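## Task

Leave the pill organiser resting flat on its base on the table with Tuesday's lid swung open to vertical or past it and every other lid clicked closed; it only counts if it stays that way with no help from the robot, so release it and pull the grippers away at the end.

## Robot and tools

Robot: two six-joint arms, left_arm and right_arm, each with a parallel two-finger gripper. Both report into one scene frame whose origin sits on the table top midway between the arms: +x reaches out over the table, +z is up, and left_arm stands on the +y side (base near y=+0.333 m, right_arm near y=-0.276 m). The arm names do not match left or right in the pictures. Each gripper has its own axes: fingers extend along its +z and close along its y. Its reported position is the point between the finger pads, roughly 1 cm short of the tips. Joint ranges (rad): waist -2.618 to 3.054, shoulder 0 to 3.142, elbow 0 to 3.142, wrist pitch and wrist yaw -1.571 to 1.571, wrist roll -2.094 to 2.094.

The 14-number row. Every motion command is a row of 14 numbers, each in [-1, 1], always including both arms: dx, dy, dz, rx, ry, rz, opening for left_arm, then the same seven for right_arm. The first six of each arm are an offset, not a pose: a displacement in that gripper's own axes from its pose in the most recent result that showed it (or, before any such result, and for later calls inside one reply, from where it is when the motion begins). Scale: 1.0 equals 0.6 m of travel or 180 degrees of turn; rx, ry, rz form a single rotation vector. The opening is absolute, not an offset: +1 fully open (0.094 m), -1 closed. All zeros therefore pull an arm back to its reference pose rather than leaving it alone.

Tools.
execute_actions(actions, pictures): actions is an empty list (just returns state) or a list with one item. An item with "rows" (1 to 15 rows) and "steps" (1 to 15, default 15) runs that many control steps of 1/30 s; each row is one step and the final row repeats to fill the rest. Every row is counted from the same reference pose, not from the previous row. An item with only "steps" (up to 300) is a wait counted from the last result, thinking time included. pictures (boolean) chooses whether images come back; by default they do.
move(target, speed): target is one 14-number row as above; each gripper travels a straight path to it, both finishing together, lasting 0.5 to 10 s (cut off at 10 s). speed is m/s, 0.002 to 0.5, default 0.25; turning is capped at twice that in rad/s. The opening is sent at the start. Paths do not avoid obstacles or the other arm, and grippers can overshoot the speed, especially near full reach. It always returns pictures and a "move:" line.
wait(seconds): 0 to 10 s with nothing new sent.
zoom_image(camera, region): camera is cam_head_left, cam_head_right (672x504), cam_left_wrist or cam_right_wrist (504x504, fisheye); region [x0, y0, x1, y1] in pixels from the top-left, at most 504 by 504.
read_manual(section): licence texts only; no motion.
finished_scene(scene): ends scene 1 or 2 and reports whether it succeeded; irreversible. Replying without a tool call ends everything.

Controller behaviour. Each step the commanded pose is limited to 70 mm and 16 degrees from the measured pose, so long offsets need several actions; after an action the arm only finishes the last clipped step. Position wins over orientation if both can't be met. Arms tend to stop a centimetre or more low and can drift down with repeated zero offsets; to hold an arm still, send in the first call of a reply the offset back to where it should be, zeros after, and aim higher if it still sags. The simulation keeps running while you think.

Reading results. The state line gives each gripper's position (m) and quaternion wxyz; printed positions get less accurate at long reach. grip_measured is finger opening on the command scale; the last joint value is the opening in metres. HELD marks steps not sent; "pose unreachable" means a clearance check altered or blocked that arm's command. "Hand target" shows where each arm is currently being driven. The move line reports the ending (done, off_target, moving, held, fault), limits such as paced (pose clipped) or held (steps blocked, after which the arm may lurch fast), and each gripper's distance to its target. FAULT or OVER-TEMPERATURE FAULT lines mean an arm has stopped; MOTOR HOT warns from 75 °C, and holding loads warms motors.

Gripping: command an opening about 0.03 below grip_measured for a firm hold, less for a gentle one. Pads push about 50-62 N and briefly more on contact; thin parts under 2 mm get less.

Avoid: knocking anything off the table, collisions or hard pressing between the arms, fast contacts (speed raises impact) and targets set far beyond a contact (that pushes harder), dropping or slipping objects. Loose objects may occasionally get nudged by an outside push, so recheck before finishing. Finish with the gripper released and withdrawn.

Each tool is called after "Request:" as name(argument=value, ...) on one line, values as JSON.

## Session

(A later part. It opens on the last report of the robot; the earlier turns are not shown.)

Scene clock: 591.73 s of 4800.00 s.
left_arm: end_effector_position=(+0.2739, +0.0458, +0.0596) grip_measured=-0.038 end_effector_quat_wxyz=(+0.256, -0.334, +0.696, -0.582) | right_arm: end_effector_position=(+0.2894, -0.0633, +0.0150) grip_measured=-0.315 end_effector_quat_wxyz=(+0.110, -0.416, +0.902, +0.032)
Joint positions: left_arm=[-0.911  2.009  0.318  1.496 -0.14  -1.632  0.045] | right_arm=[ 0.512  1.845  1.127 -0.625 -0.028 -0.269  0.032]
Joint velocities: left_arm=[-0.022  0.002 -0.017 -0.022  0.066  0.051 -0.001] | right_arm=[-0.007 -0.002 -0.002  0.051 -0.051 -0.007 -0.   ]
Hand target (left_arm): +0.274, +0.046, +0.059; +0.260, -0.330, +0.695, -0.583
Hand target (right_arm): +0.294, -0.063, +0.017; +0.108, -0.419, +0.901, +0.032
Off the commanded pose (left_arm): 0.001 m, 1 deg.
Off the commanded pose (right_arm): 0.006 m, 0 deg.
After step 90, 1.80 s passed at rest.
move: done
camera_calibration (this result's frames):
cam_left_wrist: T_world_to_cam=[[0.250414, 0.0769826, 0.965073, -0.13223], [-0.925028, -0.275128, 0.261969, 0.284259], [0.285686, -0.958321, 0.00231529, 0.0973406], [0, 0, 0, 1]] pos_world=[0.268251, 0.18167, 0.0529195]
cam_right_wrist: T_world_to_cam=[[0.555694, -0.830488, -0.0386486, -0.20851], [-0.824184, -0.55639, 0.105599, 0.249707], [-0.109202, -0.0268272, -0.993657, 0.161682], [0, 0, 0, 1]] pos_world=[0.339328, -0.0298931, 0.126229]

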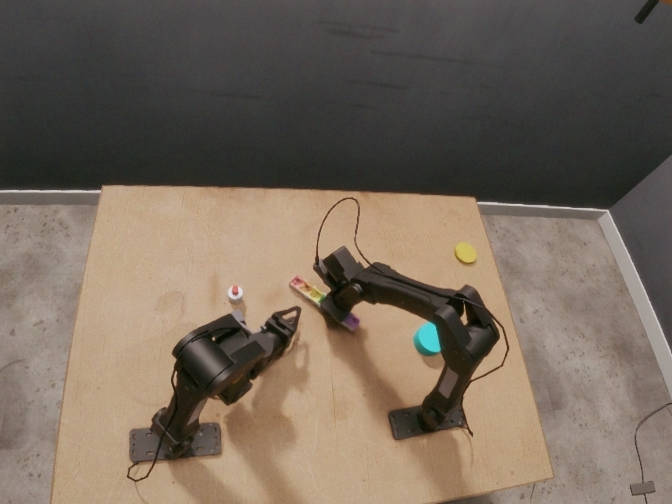

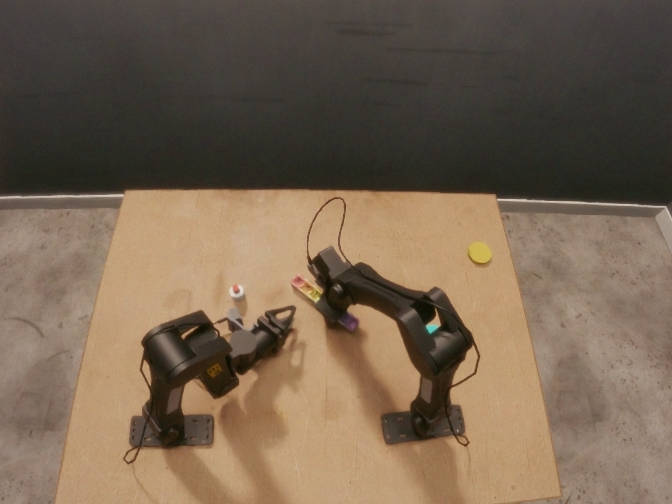

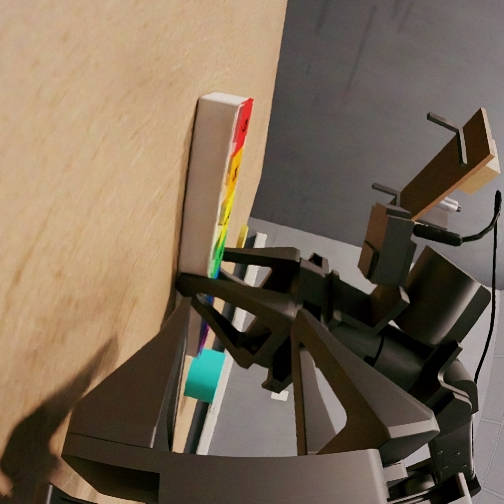

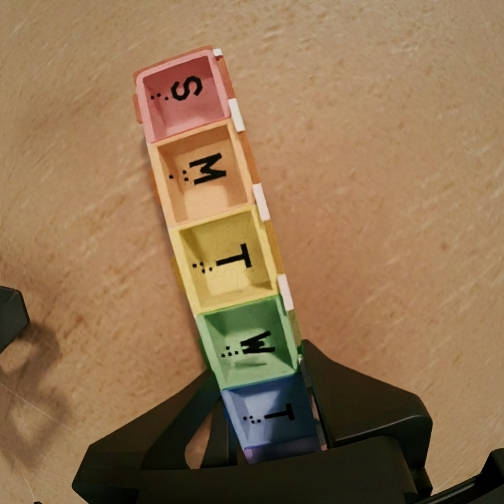

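Request:
move(target=[0.008,-0.004,0.10,-0.008,0,0,-0.04,0,0,0,0,0,0,-0.40], speed=0.07)

Request:
zoom_image(camera="cam_right_wrist", region=[70, 190, 270, 390])

Request:
zoom_image(camera="cam_left_wrist", region=[120, 200, 280, 360])

Scene clock: 601.33 s of 4800.00 s.
left_arm: end_effector_position=(+0.3083, +0.0072, +0.0470) grip_measured=-0.038 end_effector_quat_wxyz=(+0.247, -0.338, +0.707, -0.570) | right_arm: end_effector_position=(+0.2894, -0.0634, +0.0149) grip_measured=-0.315 end_effector_quat_wxyz=(+0.110, -0.417, +0.902, +0.032)
Joint positions: left_arm=[-0.905  2.089  0.539  1.317 -0.127 -1.638  0.045] | right_arm=[ 0.512  1.845  1.127 -0.625 -0.028 -0.27   0.032]
Joint velocities: left_arm=[ 0.007  0.007 -0.012 -0.095 -0.007 -0.037 -0.001] | right_arm=[ 0.017 -0.002 -0.007 -0.022 -0.037 -0.037 -0.002]
Hand target (left_arm): +0.316, +0.004, +0.050; +0.252, -0.337, +0.703, -0.573
Hand target (right_arm): +0.289, -0.063, +0.015; +0.110, -0.416, +0.902, +0.032
Off the commanded pose (left_arm): 0.009 m, 1 deg.
Off the commanded pose (right_arm): 0.000 m, 0 deg.
After step 90, 5.27 s passed at rest.
move: done
camera_calibration (this result's frames):
cam_left_wrist: T_world_to_cam=[[0.281353, 0.0535736, 0.958108, -0.134768], [-0.917892, -0.276149, 0.284985, 0.305507], [0.279848, -0.959621, -0.0285206, 0.0538184], [0, 0, 0, 1]] pos_world=[0.303279, 0.143231, 0.0435919]
cam_right_wrist: T_world_to_cam=[[0.556924, -0.82968, -0.038303, -0.208825], [-0.823347, -0.557564, 0.105936, 0.24936], [-0.109249, -0.0274615, -0.993635, 0.161518], [0, 0, 0, 1]] pos_world=[0.339255, -0.0297883, 0.126075]

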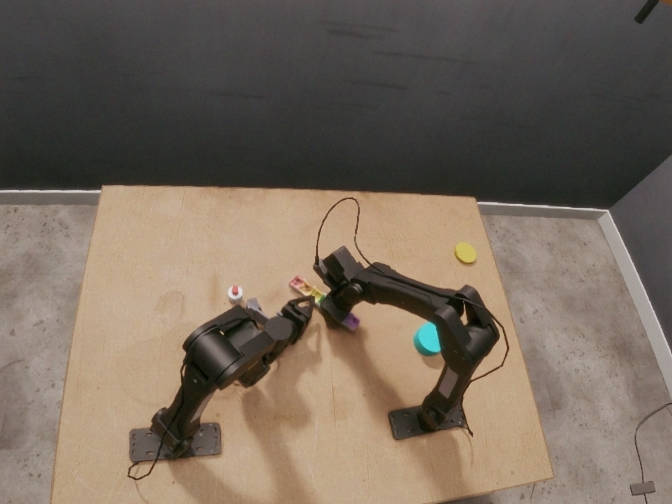

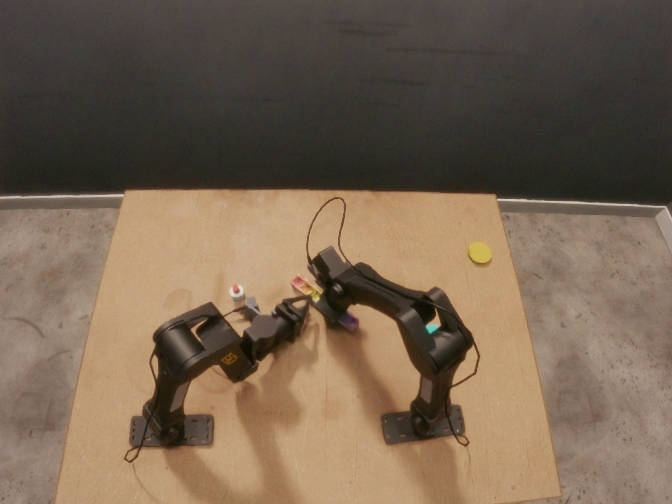

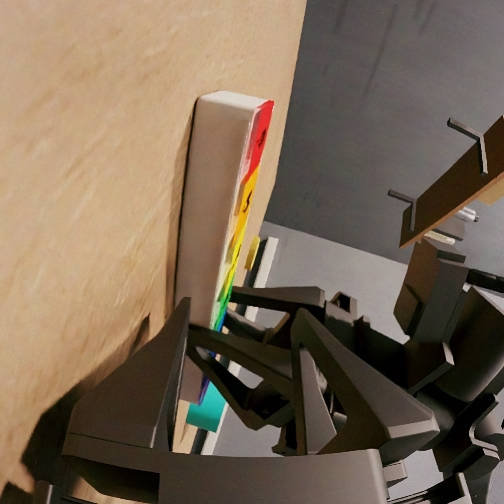

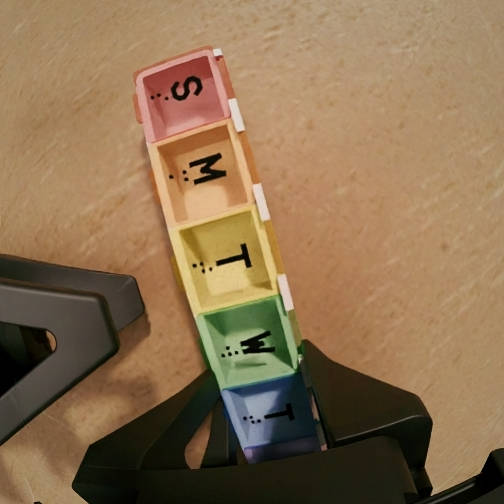

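Region (70, 190, 270, 390) of cam_right_wrist's 504x504 image, scaled by 2.520, with more detail than that image has.

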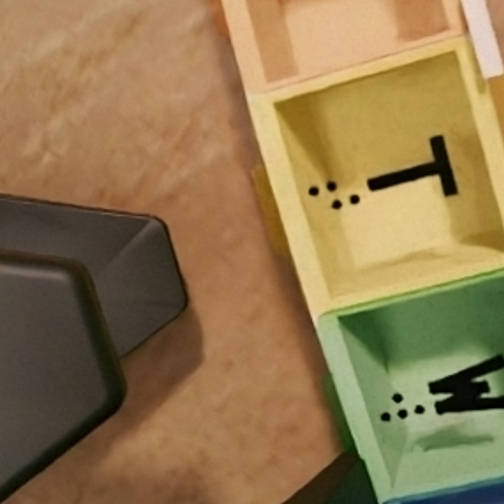

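Region (120, 200, 280, 360) of cam_left_wrist's 504x504 image, scaled by 3.150, with more detail than that image has.

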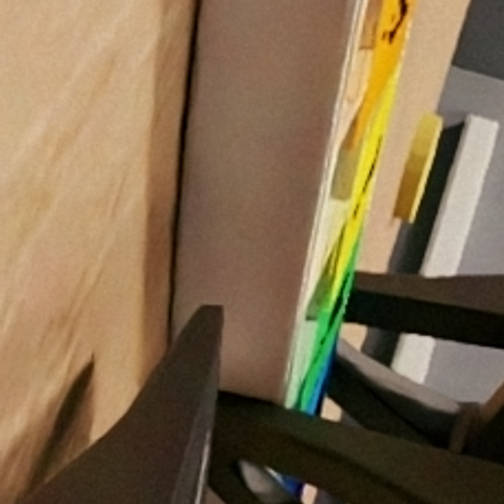

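Request:
execute_actions(actions=[{"rows":[[-0.01,-0.014,0.035,0.005,0,0,-0.04,0,0,0.02,0,0,0,-0.40]],"steps":15}])

Request:
zoom_image(camera="cam_right_wrist", region=[70, 190, 270, 390])

Request:
zoom_image(camera="cam_left_wrist", region=[120, 200, 280, 360])

Scene clock: 607.03 s of 4800.00 s.
left_arm: end_effector_position=(+0.3223, +0.0013, +0.0466) grip_measured=-0.038 end_effector_quat_wxyz=(+0.244, -0.340, +0.706, -0.571) | right_arm: end_effector_position=(+0.2895, -0.0633, +0.0146) grip_measured=-0.315 end_effector_quat_wxyz=(+0.110, -0.417, +0.902, +0.032)
Joint positions: left_arm=[-0.882  2.112  0.597  1.283 -0.102 -1.638  0.045] | right_arm=[ 0.512  1.846  1.127 -0.625 -0.028 -0.27   0.032]
Joint velocities: left_arm=[ 0.002 -0.007 -0.012 -0.037 -0.022 -0.066 -0.001] | right_arm=[-0.012  0.002  0.022 -0.037 -0.037 -0.022  0.   ]
Hand target (left_arm): +0.329, -0.002, +0.050; +0.249, -0.336, +0.703, -0.575
Hand target (right_arm): +0.291, -0.062, +0.004; +0.110, -0.417, +0.902, +0.032
Off the commanded pose (left_arm): 0.009 m, 1 deg.
Off the commanded pose (right_arm): 0.012 m, 0 deg.
Steps of this call (steps 1 to 90: nothing new was sent; then 2.20 s passed at rest; steps 91 to 105: all 15 steps of this action). Readings (end_effector_position):
91: left_arm (+0.3093, +0.0064, +0.0467) | right_arm (+0.2894, -0.0634, +0.0146)
92: left_arm (+0.3123, +0.0047, +0.0465) | right_arm (+0.2895, -0.0633, +0.0146)
94: left_arm (+0.3194, +0.0023, +0.0481) | right_arm (+0.2895, -0.0633, +0.0146)
98: left_arm (+0.3232, +0.0014, +0.0497) | right_arm (+0.2895, -0.0633, +0.0146)
105: the state above
camera_calibration (this result's frames):
cam_left_wrist: T_world_to_cam=[[0.284476, 0.0580886, 0.956922, -0.138991], [-0.917206, -0.273935, 0.289298, 0.316408], [0.278939, -0.959992, -0.0246486, 0.0443044], [0, 0, 0, 1]] pos_world=[0.317392, 0.137281, 0.0425593]
cam_right_wrist: T_world_to_cam=[[0.556924, -0.82968, -0.038303, -0.208834], [-0.823347, -0.557564, 0.105936, 0.249489], [-0.109249, -0.0274615, -0.993635, 0.161305], [0, 0, 0, 1]] pos_world=[0.339343, -0.0297294, 0.125849]

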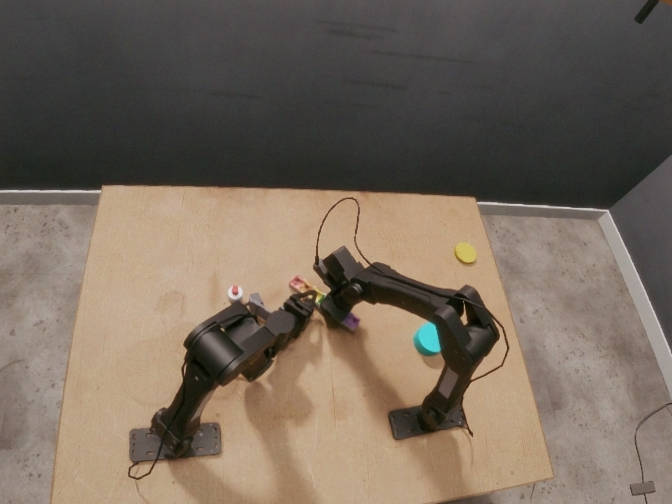

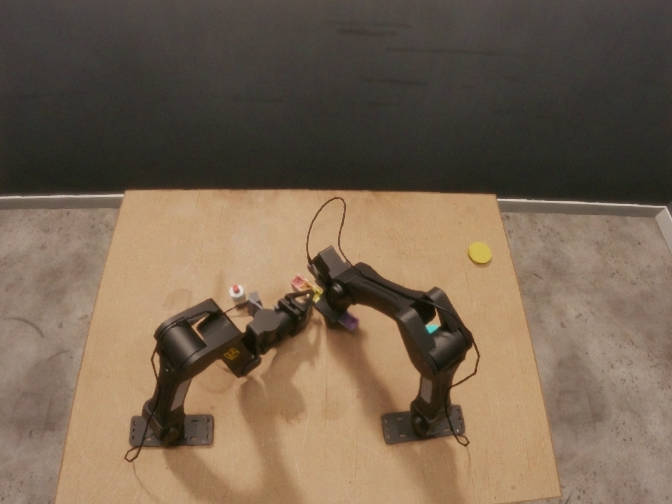

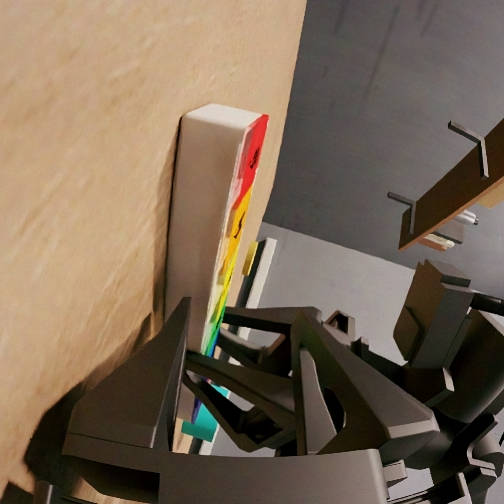

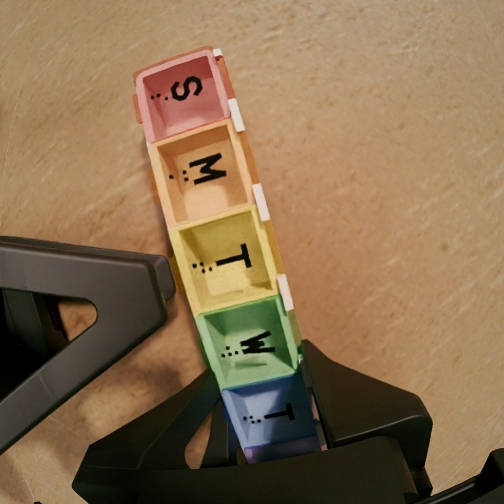

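Region (70, 190, 270, 390) of cam_right_wrist's 504x504 image, scaled by 2.520, with more detail than that image has.

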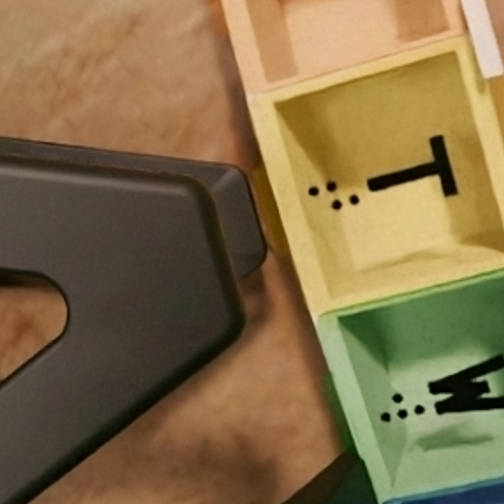

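Region (120, 200, 280, 360) of cam_left_wrist's 504x504 image, scaled by 3.150, with more detail than that image has.

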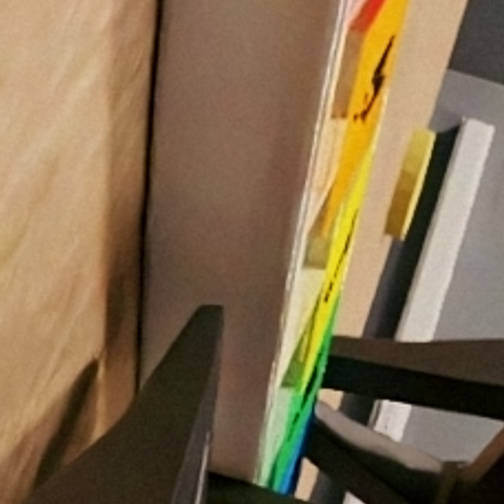

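Request:
execute_actions(actions=[{"rows":[[0,-0.008,0.022,0.005,0,0,-0.04,0,0,0.02,0,0,0,-0.40]],"steps":12}])

Request:
zoom_image(camera="cam_right_wrist", region=[70, 190, 270, 390])

Request:
zoom_image(camera="cam_left_wrist", region=[120, 200, 280, 360])

Scene clock: 611.20 s of 4800.00 s.
left_arm: end_effector_position=(+0.3260, -0.0032, +0.0443) grip_measured=-0.038 end_effector_quat_wxyz=(+0.243, -0.340, +0.706, -0.571) | right_arm: end_effector_position=(+0.2895, -0.0633, +0.0146) grip_measured=-0.315 end_effector_quat_wxyz=(+0.110, -0.417, +0.902, +0.032)
Joint positions: left_arm=[-0.882  2.131  0.623  1.275 -0.1   -1.641  0.045] | right_arm=[ 0.512  1.846  1.127 -0.625 -0.028 -0.27   0.032]
Joint velocities: left_arm=[-0.007 -0.002 -0.012  0.037 -0.007 -0.037 -0.   ] | right_arm=[ 0.007  0.002  0.002 -0.007  0.066 -0.007  0.001]
Hand target (left_arm): +0.333, -0.007, +0.048; +0.247, -0.337, +0.702, -0.577
Hand target (right_arm): +0.291, -0.062, +0.003; +0.110, -0.417, +0.902, +0.032
Off the commanded pose (left_arm): 0.009 m, 1 deg.
Off the commanded pose (right_arm): 0.012 m, 0 deg.
Steps of this call (steps 1 to 90: nothing new was sent; then 0.77 s passed at rest; steps 91 to 102: all 12 steps of this action). Readings (end_effector_position):
91: left_arm (+0.3226, +0.0007, +0.0463) | right_arm (+0.2895, -0.0633, +0.0146)
92: left_arm (+0.3237, -0.0005, +0.0462) | right_arm (+0.2895, -0.0633, +0.0146)
94: left_arm (+0.3256, -0.0026, +0.0456) | right_arm (+0.2895, -0.0633, +0.0146)
98: left_arm (+0.3261, -0.0033, +0.0445) | right_arm (+0.2895, -0.0633, +0.0146)
102: the state above
camera_calibration (this result's frames):
cam_left_wrist: T_world_to_cam=[[0.287468, 0.0593786, 0.955948, -0.13846], [-0.916632, -0.272381, 0.292564, 0.318937], [0.277754, -0.960355, -0.0238726, 0.0392386], [0, 0, 0, 1]] pos_world=[0.321252, 0.132777, 0.0399873]
cam_right_wrist: T_world_to_cam=[[0.556924, -0.82968, -0.038303, -0.208834], [-0.823347, -0.557564, 0.105936, 0.249489], [-0.109249, -0.0274615, -0.993635, 0.161305], [0, 0, 0, 1]] pos_world=[0.339343, -0.0297294, 0.125849]

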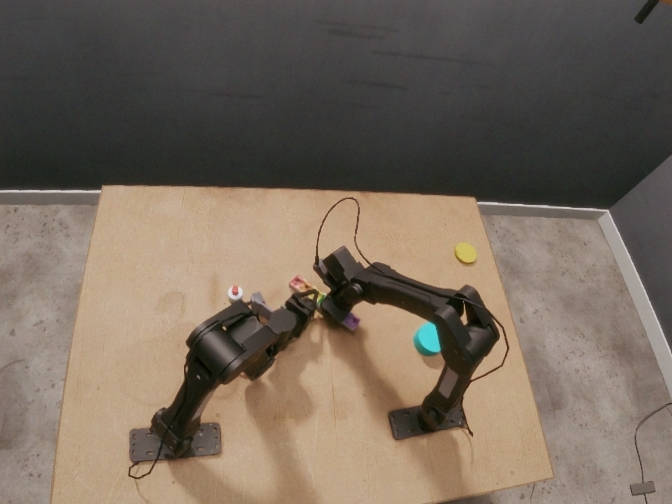

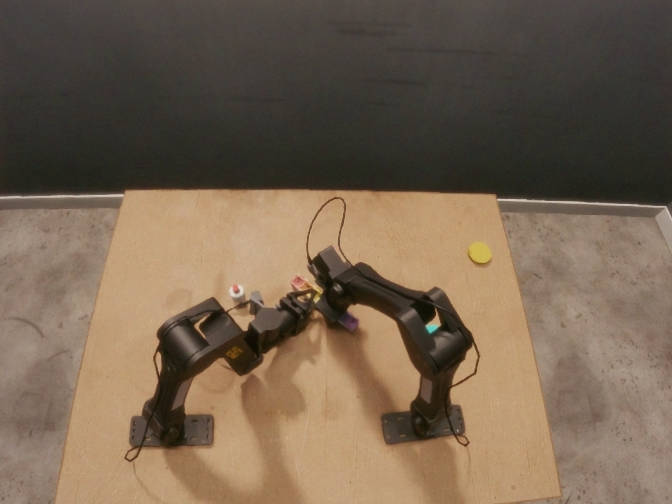

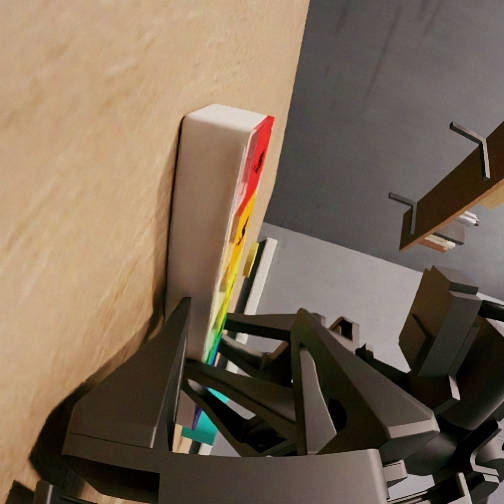

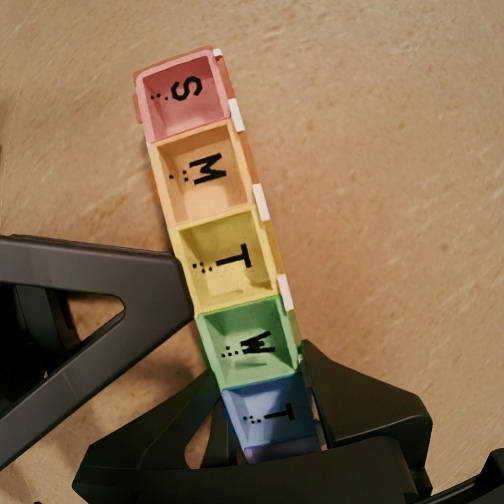

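Region (70, 190, 270, 390) of cam_right_wrist's 504x504 image, scaled by 2.520, with more detail than that image has.

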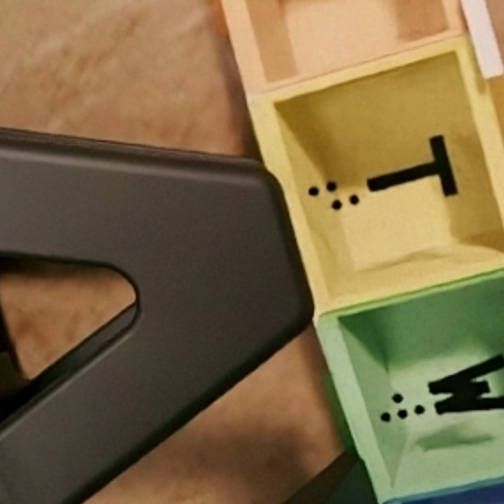

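Region (120, 200, 280, 360) of cam_left_wrist's 504x504 image, scaled by 3.150, with more detail than that image has.

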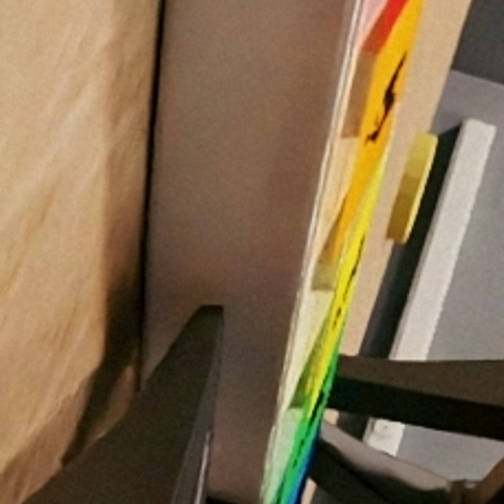

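Request:
execute_actions(actions=[{"rows":[[0,0,0.02,0.01,0,0,-0.04,0,0,0.03,0,0,0,-0.40],[0,0,0.02,0.018,0,0,-0.04,0,0,0.04,0,0,0,-0.40],[0,0,0.02,0.026,0,0,-0.04,0,0,0.05,0,0,0,-0.40],[0,0,0.02,0.034,0,0,-0.04,0,0,0.06,0,0,0,-0.40],[0,0.002,0.02,0.042,0,0,-0.04,0,0,0.06,0,0,0,-0.40],[0,0.004,0.02,0.05,0,0,-0.04,0,0,0.06,0,0,0,-0.40],[0,0.006,0.02,0.058,0,0,-0.04,0,0,0.06,0,0,0,-0.40],[0,0.008,0.02,0.066,0,0,-0.04,0,0,0.06,0,0,0,-0.40],[0,0.01,0.02,0.075,0,0,-0.04,0,0,0.06,0,0,0,-0.40]],"steps":15}])

Request:
zoom_image(camera="cam_left_wrist", region=[120, 200, 280, 360])

Scene clock: 627.93 s of 4800.00 s.
left_arm: end_effector_position=(+0.3309, -0.0032, +0.0498) grip_measured=-0.038 end_effector_quat_wxyz=(+0.274, -0.322, +0.658, -0.624) | right_arm: end_effector_position=(+0.3009, -0.0598, +0.0138) grip_measured=-0.315 end_effector_quat_wxyz=(+0.131, -0.407, +0.903, +0.031)
Joint positions: left_arm=[-0.882  2.291  0.635  1.583 -0.121 -1.62   0.045] | right_arm=[ 0.507  1.857  1.127 -0.573 -0.019 -0.256  0.032]
Joint velocities: left_arm=[ 0.007  0.002 -0.012 -0.007  0.007 -0.022  0.   ] | right_arm=[-0.017  0.007  0.002 -0.037  0.037  0.007 -0.   ]
Hand target (left_arm): +0.333, -0.009, +0.035; +0.268, -0.324, +0.664, -0.618
Hand target (right_arm): +0.294, -0.059, -0.018; +0.109, -0.417, +0.902, +0.032
Off the commanded pose (left_arm): 0.016 m, 4 deg.
Off the commanded pose (right_arm): 0.035 m, 3 deg.
joint sent to its limit (left arm) — the command would take joint 4 (wrist pitch) past its upper limit, so that joint was sent only as far as its limit.
Steps of this call (steps 1 to 90: nothing new was sent; then 13.23 s passed at rest; steps 91 to 105: all 15 steps of this action). Readings (end_effector_position):
91: left_arm (+0.3263, -0.0035, +0.0438) | right_arm (+0.2895, -0.0633, +0.0143)
92: left_arm (+0.3273, -0.0042, +0.0429) | right_arm (+0.2901, -0.0632, +0.0140)
94: left_arm (+0.3283, -0.0044, +0.0388) | right_arm (+0.2925, -0.0625, +0.0134)
98: left_arm (+0.3301, -0.0038, +0.0464) | right_arm (+0.2986, -0.0605, +0.0136)
105: the state above
camera_calibration (this result's frames):
cam_left_wrist: T_world_to_cam=[[0.164825, 0.159584, 0.973327, -0.105104], [-0.942914, -0.264042, 0.202966, 0.334994], [0.28939, -0.951217, 0.106953, 0.0277017], [0, 0, 0, 1]] pos_world=[0.325178, 0.131576, 0.0313457]
cam_right_wrist: T_world_to_cam=[[0.540721, -0.840554, -0.0330055, -0.208142], [-0.838029, -0.541671, 0.0655788, 0.266801], [-0.0730007, -0.00780023, -0.997301, 0.152135], [0, 0, 0, 1]] pos_world=[0.347239, -0.0292492, 0.127358]

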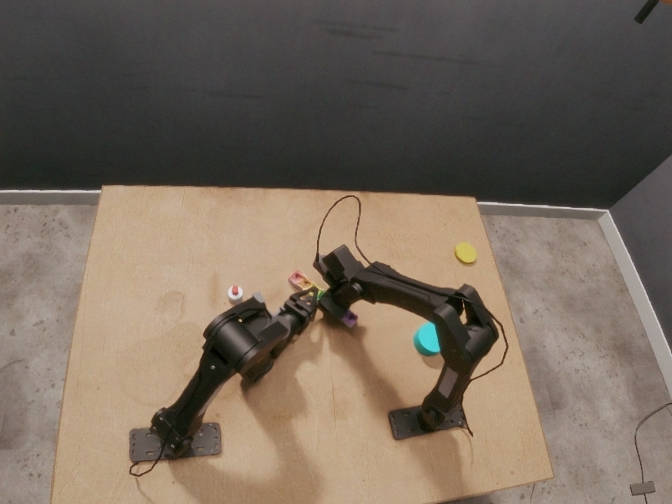

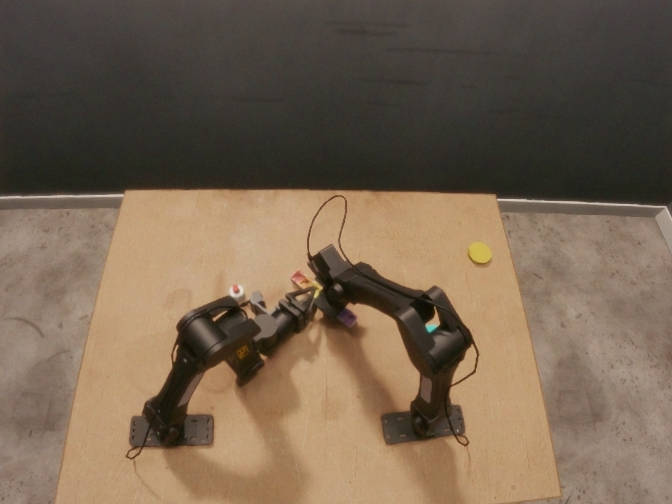

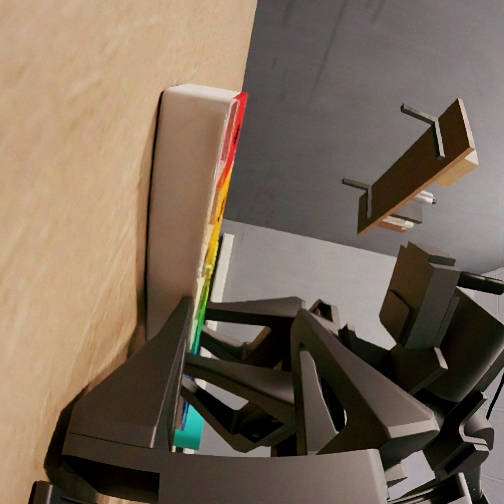

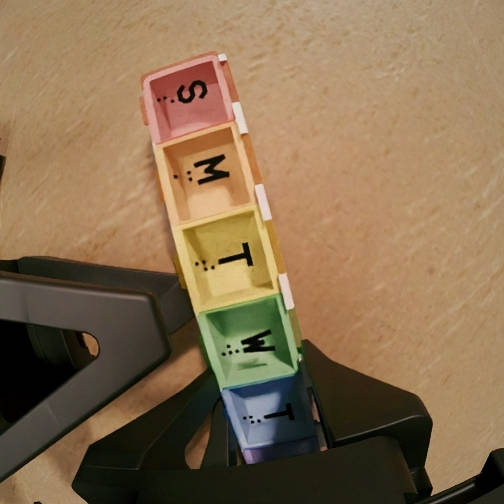

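Region (120, 200, 280, 360) of cam_left_wrist's 504x504 image, scaled by 3.150, with more detail than that image has.

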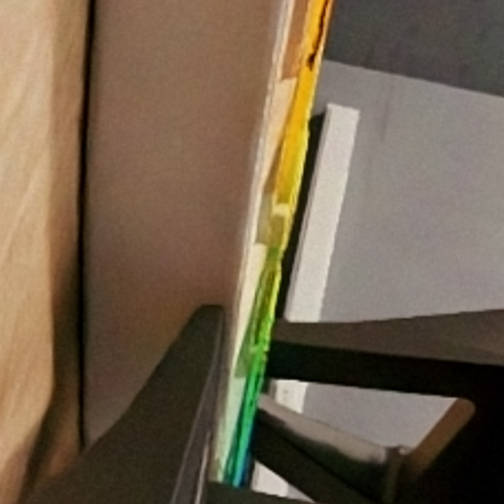

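Request:
execute_actions(actions=[{"rows":[[0,0.008,-0.005,0,0,0,0.2,0,0,0,0,0,0,-0.40],[0,0.008,-0.005,0,0,0,0.2,0,0,0,0,0,0,-0.40],[0,0.008,-0.005,0,0,0,0.2,0,0,0,0,0,0,-0.40],[0,0.008,-0.005,0,0,0,0.2,0,0,0,0,0,0,-0.40],[0,0.008,-0.005,0,0,0,0.2,0,0,0,0,0,0,-0.40],[0,0.008,-0.005,0,0,0,0.2,0.02,0.005,0.01,0,0.01,0,-0.40],[0,0.008,-0.005,0,0,0,0.2,0.041,0.011,0.023,0,0.015,0,-0.40]],"steps":15}])

Request:
zoom_image(camera="cam_right_wrist", region=[70, 190, 270, 390])

Request:
zoom_image(camera="cam_left_wrist", region=[120, 200, 280, 360])

Scene clock: 639.83 s of 4800.00 s.
left_arm: end_effector_position=(+0.3318, -0.0033, +0.0523) grip_measured=+0.197 end_effector_quat_wxyz=(+0.276, -0.321, +0.656, -0.625) | right_arm: end_effector_position=(+0.3017, -0.0603, +0.0145) grip_measured=-0.315 end_effector_quat_wxyz=(+0.142, -0.403, +0.903, +0.032)
Joint positions: left_arm=[-0.882  2.287  0.637  1.583 -0.124 -1.618  0.056] | right_arm=[ 0.507  1.841  1.103 -0.541 -0.015 -0.25   0.032]
Joint velocities: left_arm=[-0.002 -0.007  0.007 -0.022 -0.037  0.051  0.001] | right_arm=[-0.007  0.007 -0.017  0.022 -0.081 -0.066 -0.   ]
Hand target (left_arm): +0.328, -0.001, +0.045; +0.272, -0.325, +0.662, -0.618
Hand target (right_arm): +0.283, -0.071, -0.005; +0.109, -0.408, +0.906, +0.022
Off the commanded pose (left_arm): 0.008 m, 0 deg.
Off the commanded pose (right_arm): 0.030 m, 4 deg.
joint sent to its limit (left arm) — the command would take joint 4 (wrist pitch) past its upper limit, so that joint was sent only as far as its limit.
Steps of this call (steps 1 to 90: nothing new was sent; then 8.40 s passed at rest; steps 91 to 105: all 15 steps of this action). Readings (end_effector_position):
91: left_arm (+0.3315, -0.0031, +0.0499) | right_arm (+0.3018, -0.0597, +0.0149)
92: left_arm (+0.3317, -0.0033, +0.0516) | right_arm (+0.3020, -0.0599, +0.0152)
94: left_arm (+0.3318, -0.0033, +0.0523) | right_arm (+0.3020, -0.0599, +0.0152)
98: left_arm (+0.3318, -0.0033, +0.0523) | right_arm (+0.3016, -0.0603, +0.0145)
105: the state above
camera_calibration (this result's frames):
cam_left_wrist: T_world_to_cam=[[0.158736, 0.162568, 0.973845, -0.105702], [-0.943307, -0.266246, 0.198204, 0.335611], [0.291504, -0.950097, 0.111089, 0.026168], [0, 0, 0, 1]] pos_world=[0.325734, 0.131401, 0.0335109]
cam_right_wrist: T_world_to_cam=[[0.535131, -0.844196, -0.0311191, -0.207563], [-0.843118, -0.536024, 0.0427877, 0.269427], [-0.0528018, 0.00334003, -0.998599, 0.147532], [0, 0, 0, 1]] pos_world=[0.346022, -0.0312971, 0.129338]

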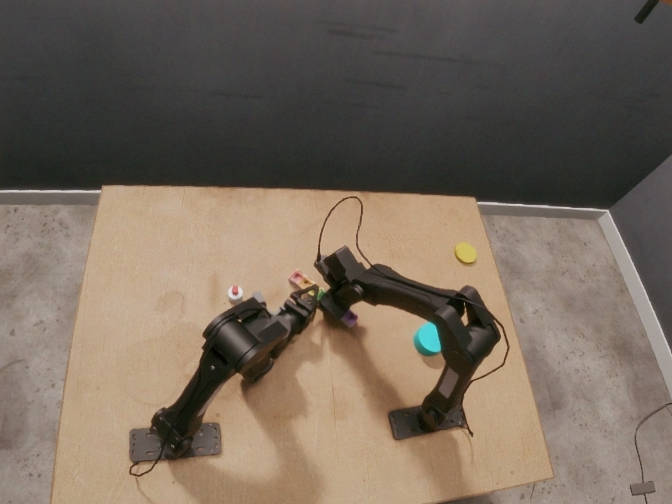

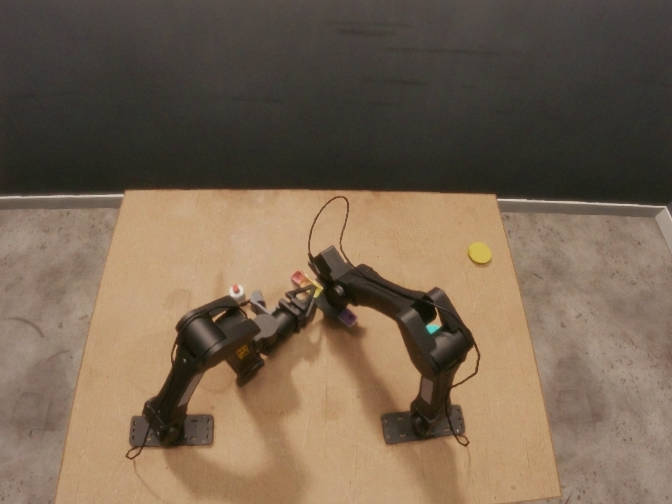

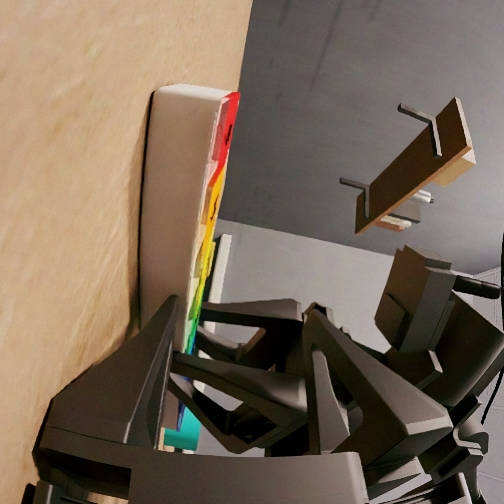

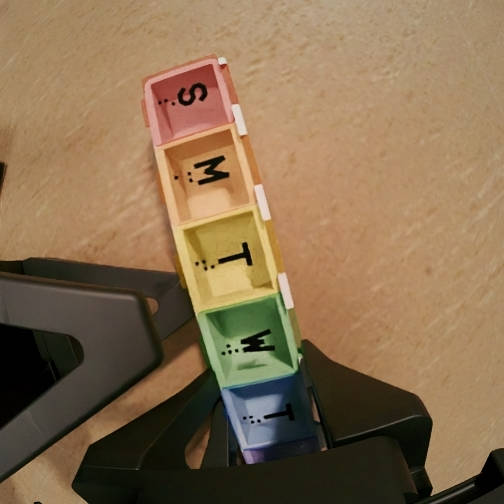

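Region (70, 190, 270, 390) of cam_right_wrist's 504x504 image, scaled by 2.520, with more detail than that image has.

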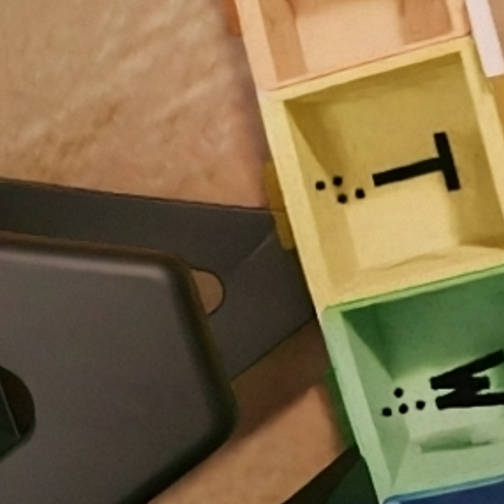

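Region (120, 200, 280, 360) of cam_left_wrist's 504x504 image, scaled by 3.150, with more detail than that image has.

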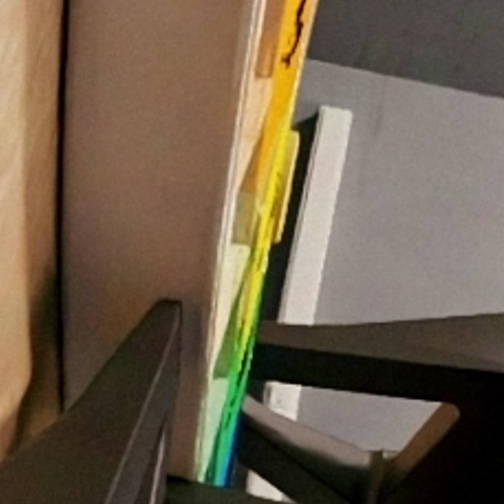

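Request:
execute_actions(actions=[])

Scene clock: 656.90 s of 4800.00 s.
left_arm: end_effector_position=(+0.3318, -0.0033, +0.0523) grip_measured=+0.197 end_effector_quat_wxyz=(+0.276, -0.321, +0.656, -0.625) | right_arm: end_effector_position=(+0.3017, -0.0603, +0.0145) grip_measured=-0.315 end_effector_quat_wxyz=(+0.142, -0.403, +0.903, +0.032)
Joint positions: left_arm=[-0.882  2.287  0.637  1.583 -0.124 -1.618  0.056] | right_arm=[ 0.507  1.841  1.103 -0.541 -0.015 -0.25   0.032]
Joint velocities: left_arm=[-0.002  0.002  0.017 -0.022 -0.007  0.081  0.001] | right_arm=[-0.002 -0.007  0.012 -0.007  0.022 -0.066  0.   ]
Hand target (left_arm): +0.328, -0.001, +0.045; +0.272, -0.325, +0.662, -0.618
Hand target (right_arm): +0.283, -0.071, -0.005; +0.109, -0.408, +0.906, +0.022
Off the commanded pose (left_arm): 0.008 m, 0 deg.
Off the commanded pose (right_arm): 0.030 m, 4 deg.
Steps of this call (steps 1 to 90: nothing new was sent; then 14.07 s passed at rest). Readings (end_effector_position):
1: left_arm (+0.3318, -0.0033, +0.0523) | right_arm (+0.3016, -0.0604, +0.0144)
2: left_arm (+0.3318, -0.0033, +0.0523) | right_arm (+0.3017, -0.0603, +0.0145)
4: left_arm (+0.3318, -0.0033, +0.0523) | right_arm (+0.3017, -0.0603, +0.0145)
8: left_arm (+0.3318, -0.0033, +0.0523) | right_arm (+0.3017, -0.0603, +0.0145)
90: the state above
camera_calibration (this result's frames):
cam_left_wrist: T_world_to_cam=[[0.158736, 0.162568, 0.973845, -0.105702], [-0.943307, -0.266246, 0.198204, 0.335611], [0.291504, -0.950097, 0.111089, 0.026168], [0, 0, 0, 1]] pos_world=[0.325734, 0.131401, 0.0335109]
cam_right_wrist: T_world_to_cam=[[0.535131, -0.844196, -0.0311191, -0.207567], [-0.843118, -0.536024, 0.0427877, 0.269385], [-0.0528018, 0.00334003, -0.998599, 0.147445], [0, 0, 0, 1]] pos_world=[0.345984, -0.0313227, 0.129253]

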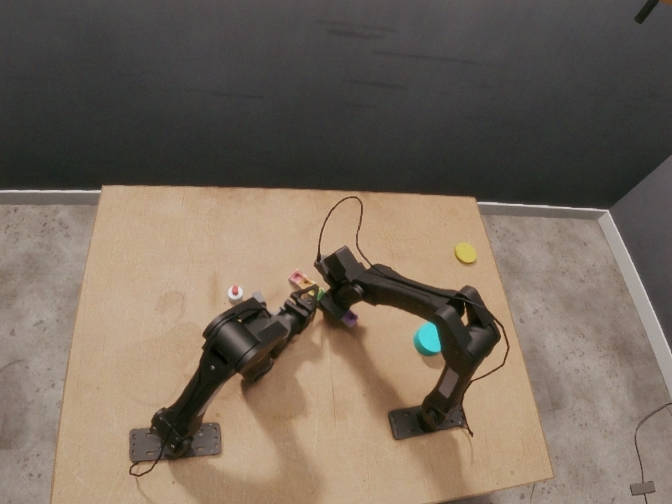

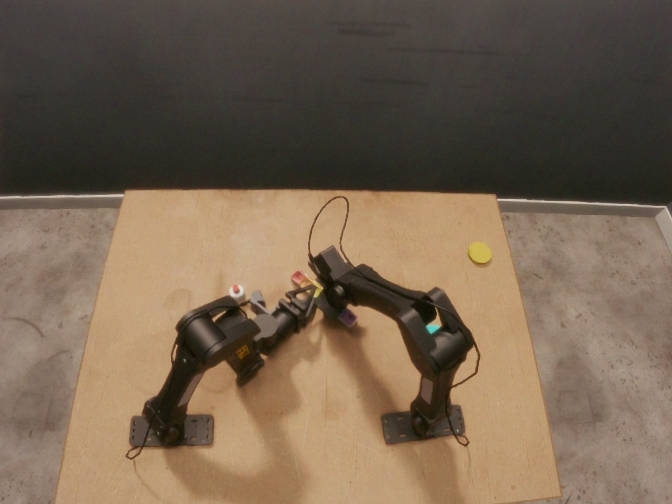

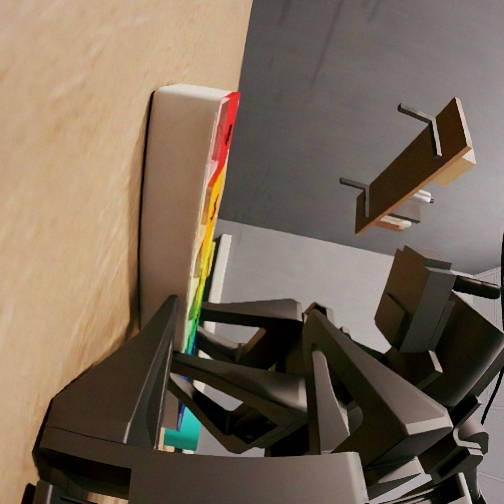

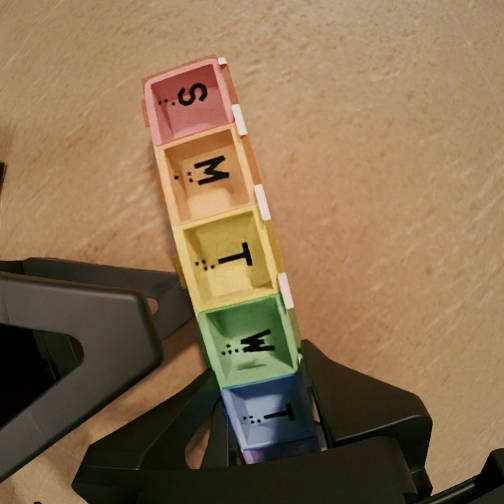

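Request:
move(target=[-0.02,0,-0.015,0.01,0,0,0.2, 0,0,0.01,0,0,0,-0.4], speed=0.03)

Request:
zoom_image(camera="cam_right_wrist", region=[40,170,300,400])

Scene clock: 664.17 s of 4800.00 s.
left_arm: end_effector_position=(+0.3336, +0.0027, +0.0528) grip_measured=+0.197 end_effector_quat_wxyz=(+0.273, -0.320, +0.658, -0.625) | right_arm: end_effector_position=(+0.3021, -0.0601, +0.0151) grip_measured=-0.315 end_effector_quat_wxyz=(+0.143, -0.403, +0.903, +0.032)
Joint positions: left_arm=[-0.859  2.276  0.622  1.583 -0.094 -1.618  0.056] | right_arm=[ 0.507  1.84   1.103 -0.539 -0.015 -0.249  0.032]
Joint velocities: left_arm=[ 0.007 -0.002  0.002 -0.037 -0.066 -0.037  0.001] | right_arm=[ 0.002  0.017 -0.007  0.037 -0.066 -0.007 -0.   ]
Hand target (left_arm): +0.333, +0.011, +0.053; +0.275, -0.324, +0.660, -0.619
Hand target (right_arm): +0.303, -0.059, +0.009; +0.142, -0.403, +0.903, +0.032
Off the commanded pose (left_arm): 0.009 m, 2 deg.
Off the commanded pose (right_arm): 0.007 m, 0 deg.
joint sent to its limit (left arm) — the command would take joint 4 (wrist pitch) past its upper limit, so that joint was sent only as far as its limit.
After step 90, 3.43 s passed at rest.
move: done
camera_calibration (this result's frames):
cam_left_wrist: T_world_to_cam=[[0.164821, 0.159764, 0.973298, -0.109378], [-0.944395, -0.259092, 0.202456, 0.338975], [0.284519, -0.952547, 0.108177, 0.0338427], [0, 0, 0, 1]] pos_world=[0.328526, 0.137537, 0.034169]
cam_right_wrist: T_world_to_cam=[[0.534579, -0.844535, -0.0314018, -0.207387], [-0.843596, -0.535477, 0.0401364, 0.270006], [-0.0507115, 0.00503429, -0.998701, 0.147571], [0, 0, 0, 1]] pos_world=[0.346124, -0.0313062, 0.13003]

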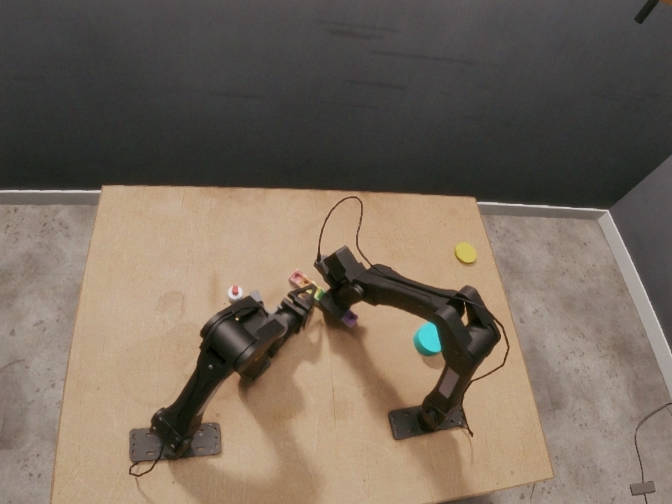

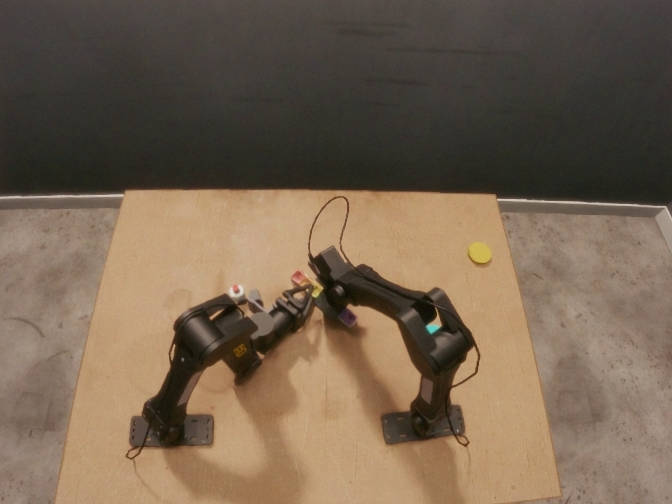

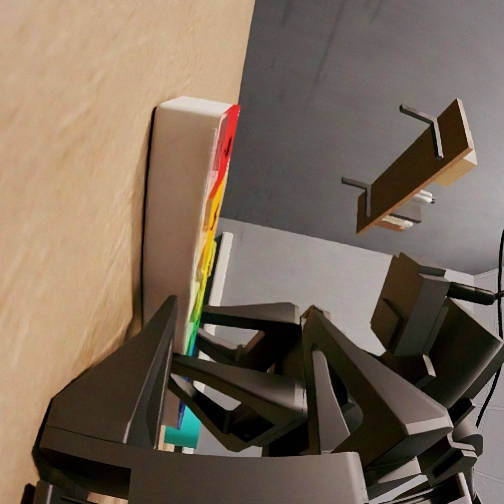

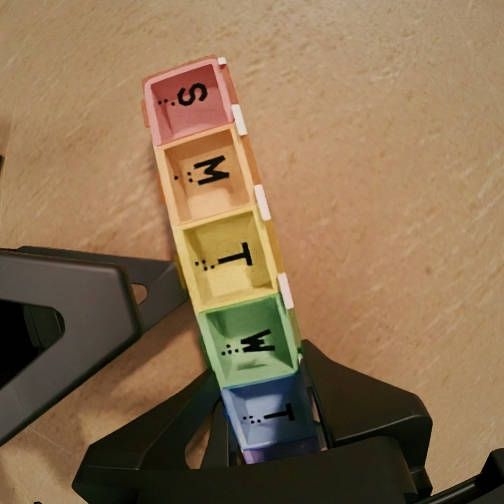

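Region (40, 170, 300, 400) of cam_right_wrist's 504x504 image, scaled by 1.938, with more detail than that image has; it fills the top 446 rows of this view, and the rest is white.

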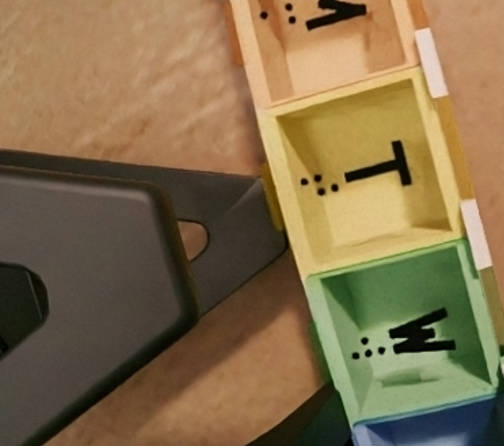

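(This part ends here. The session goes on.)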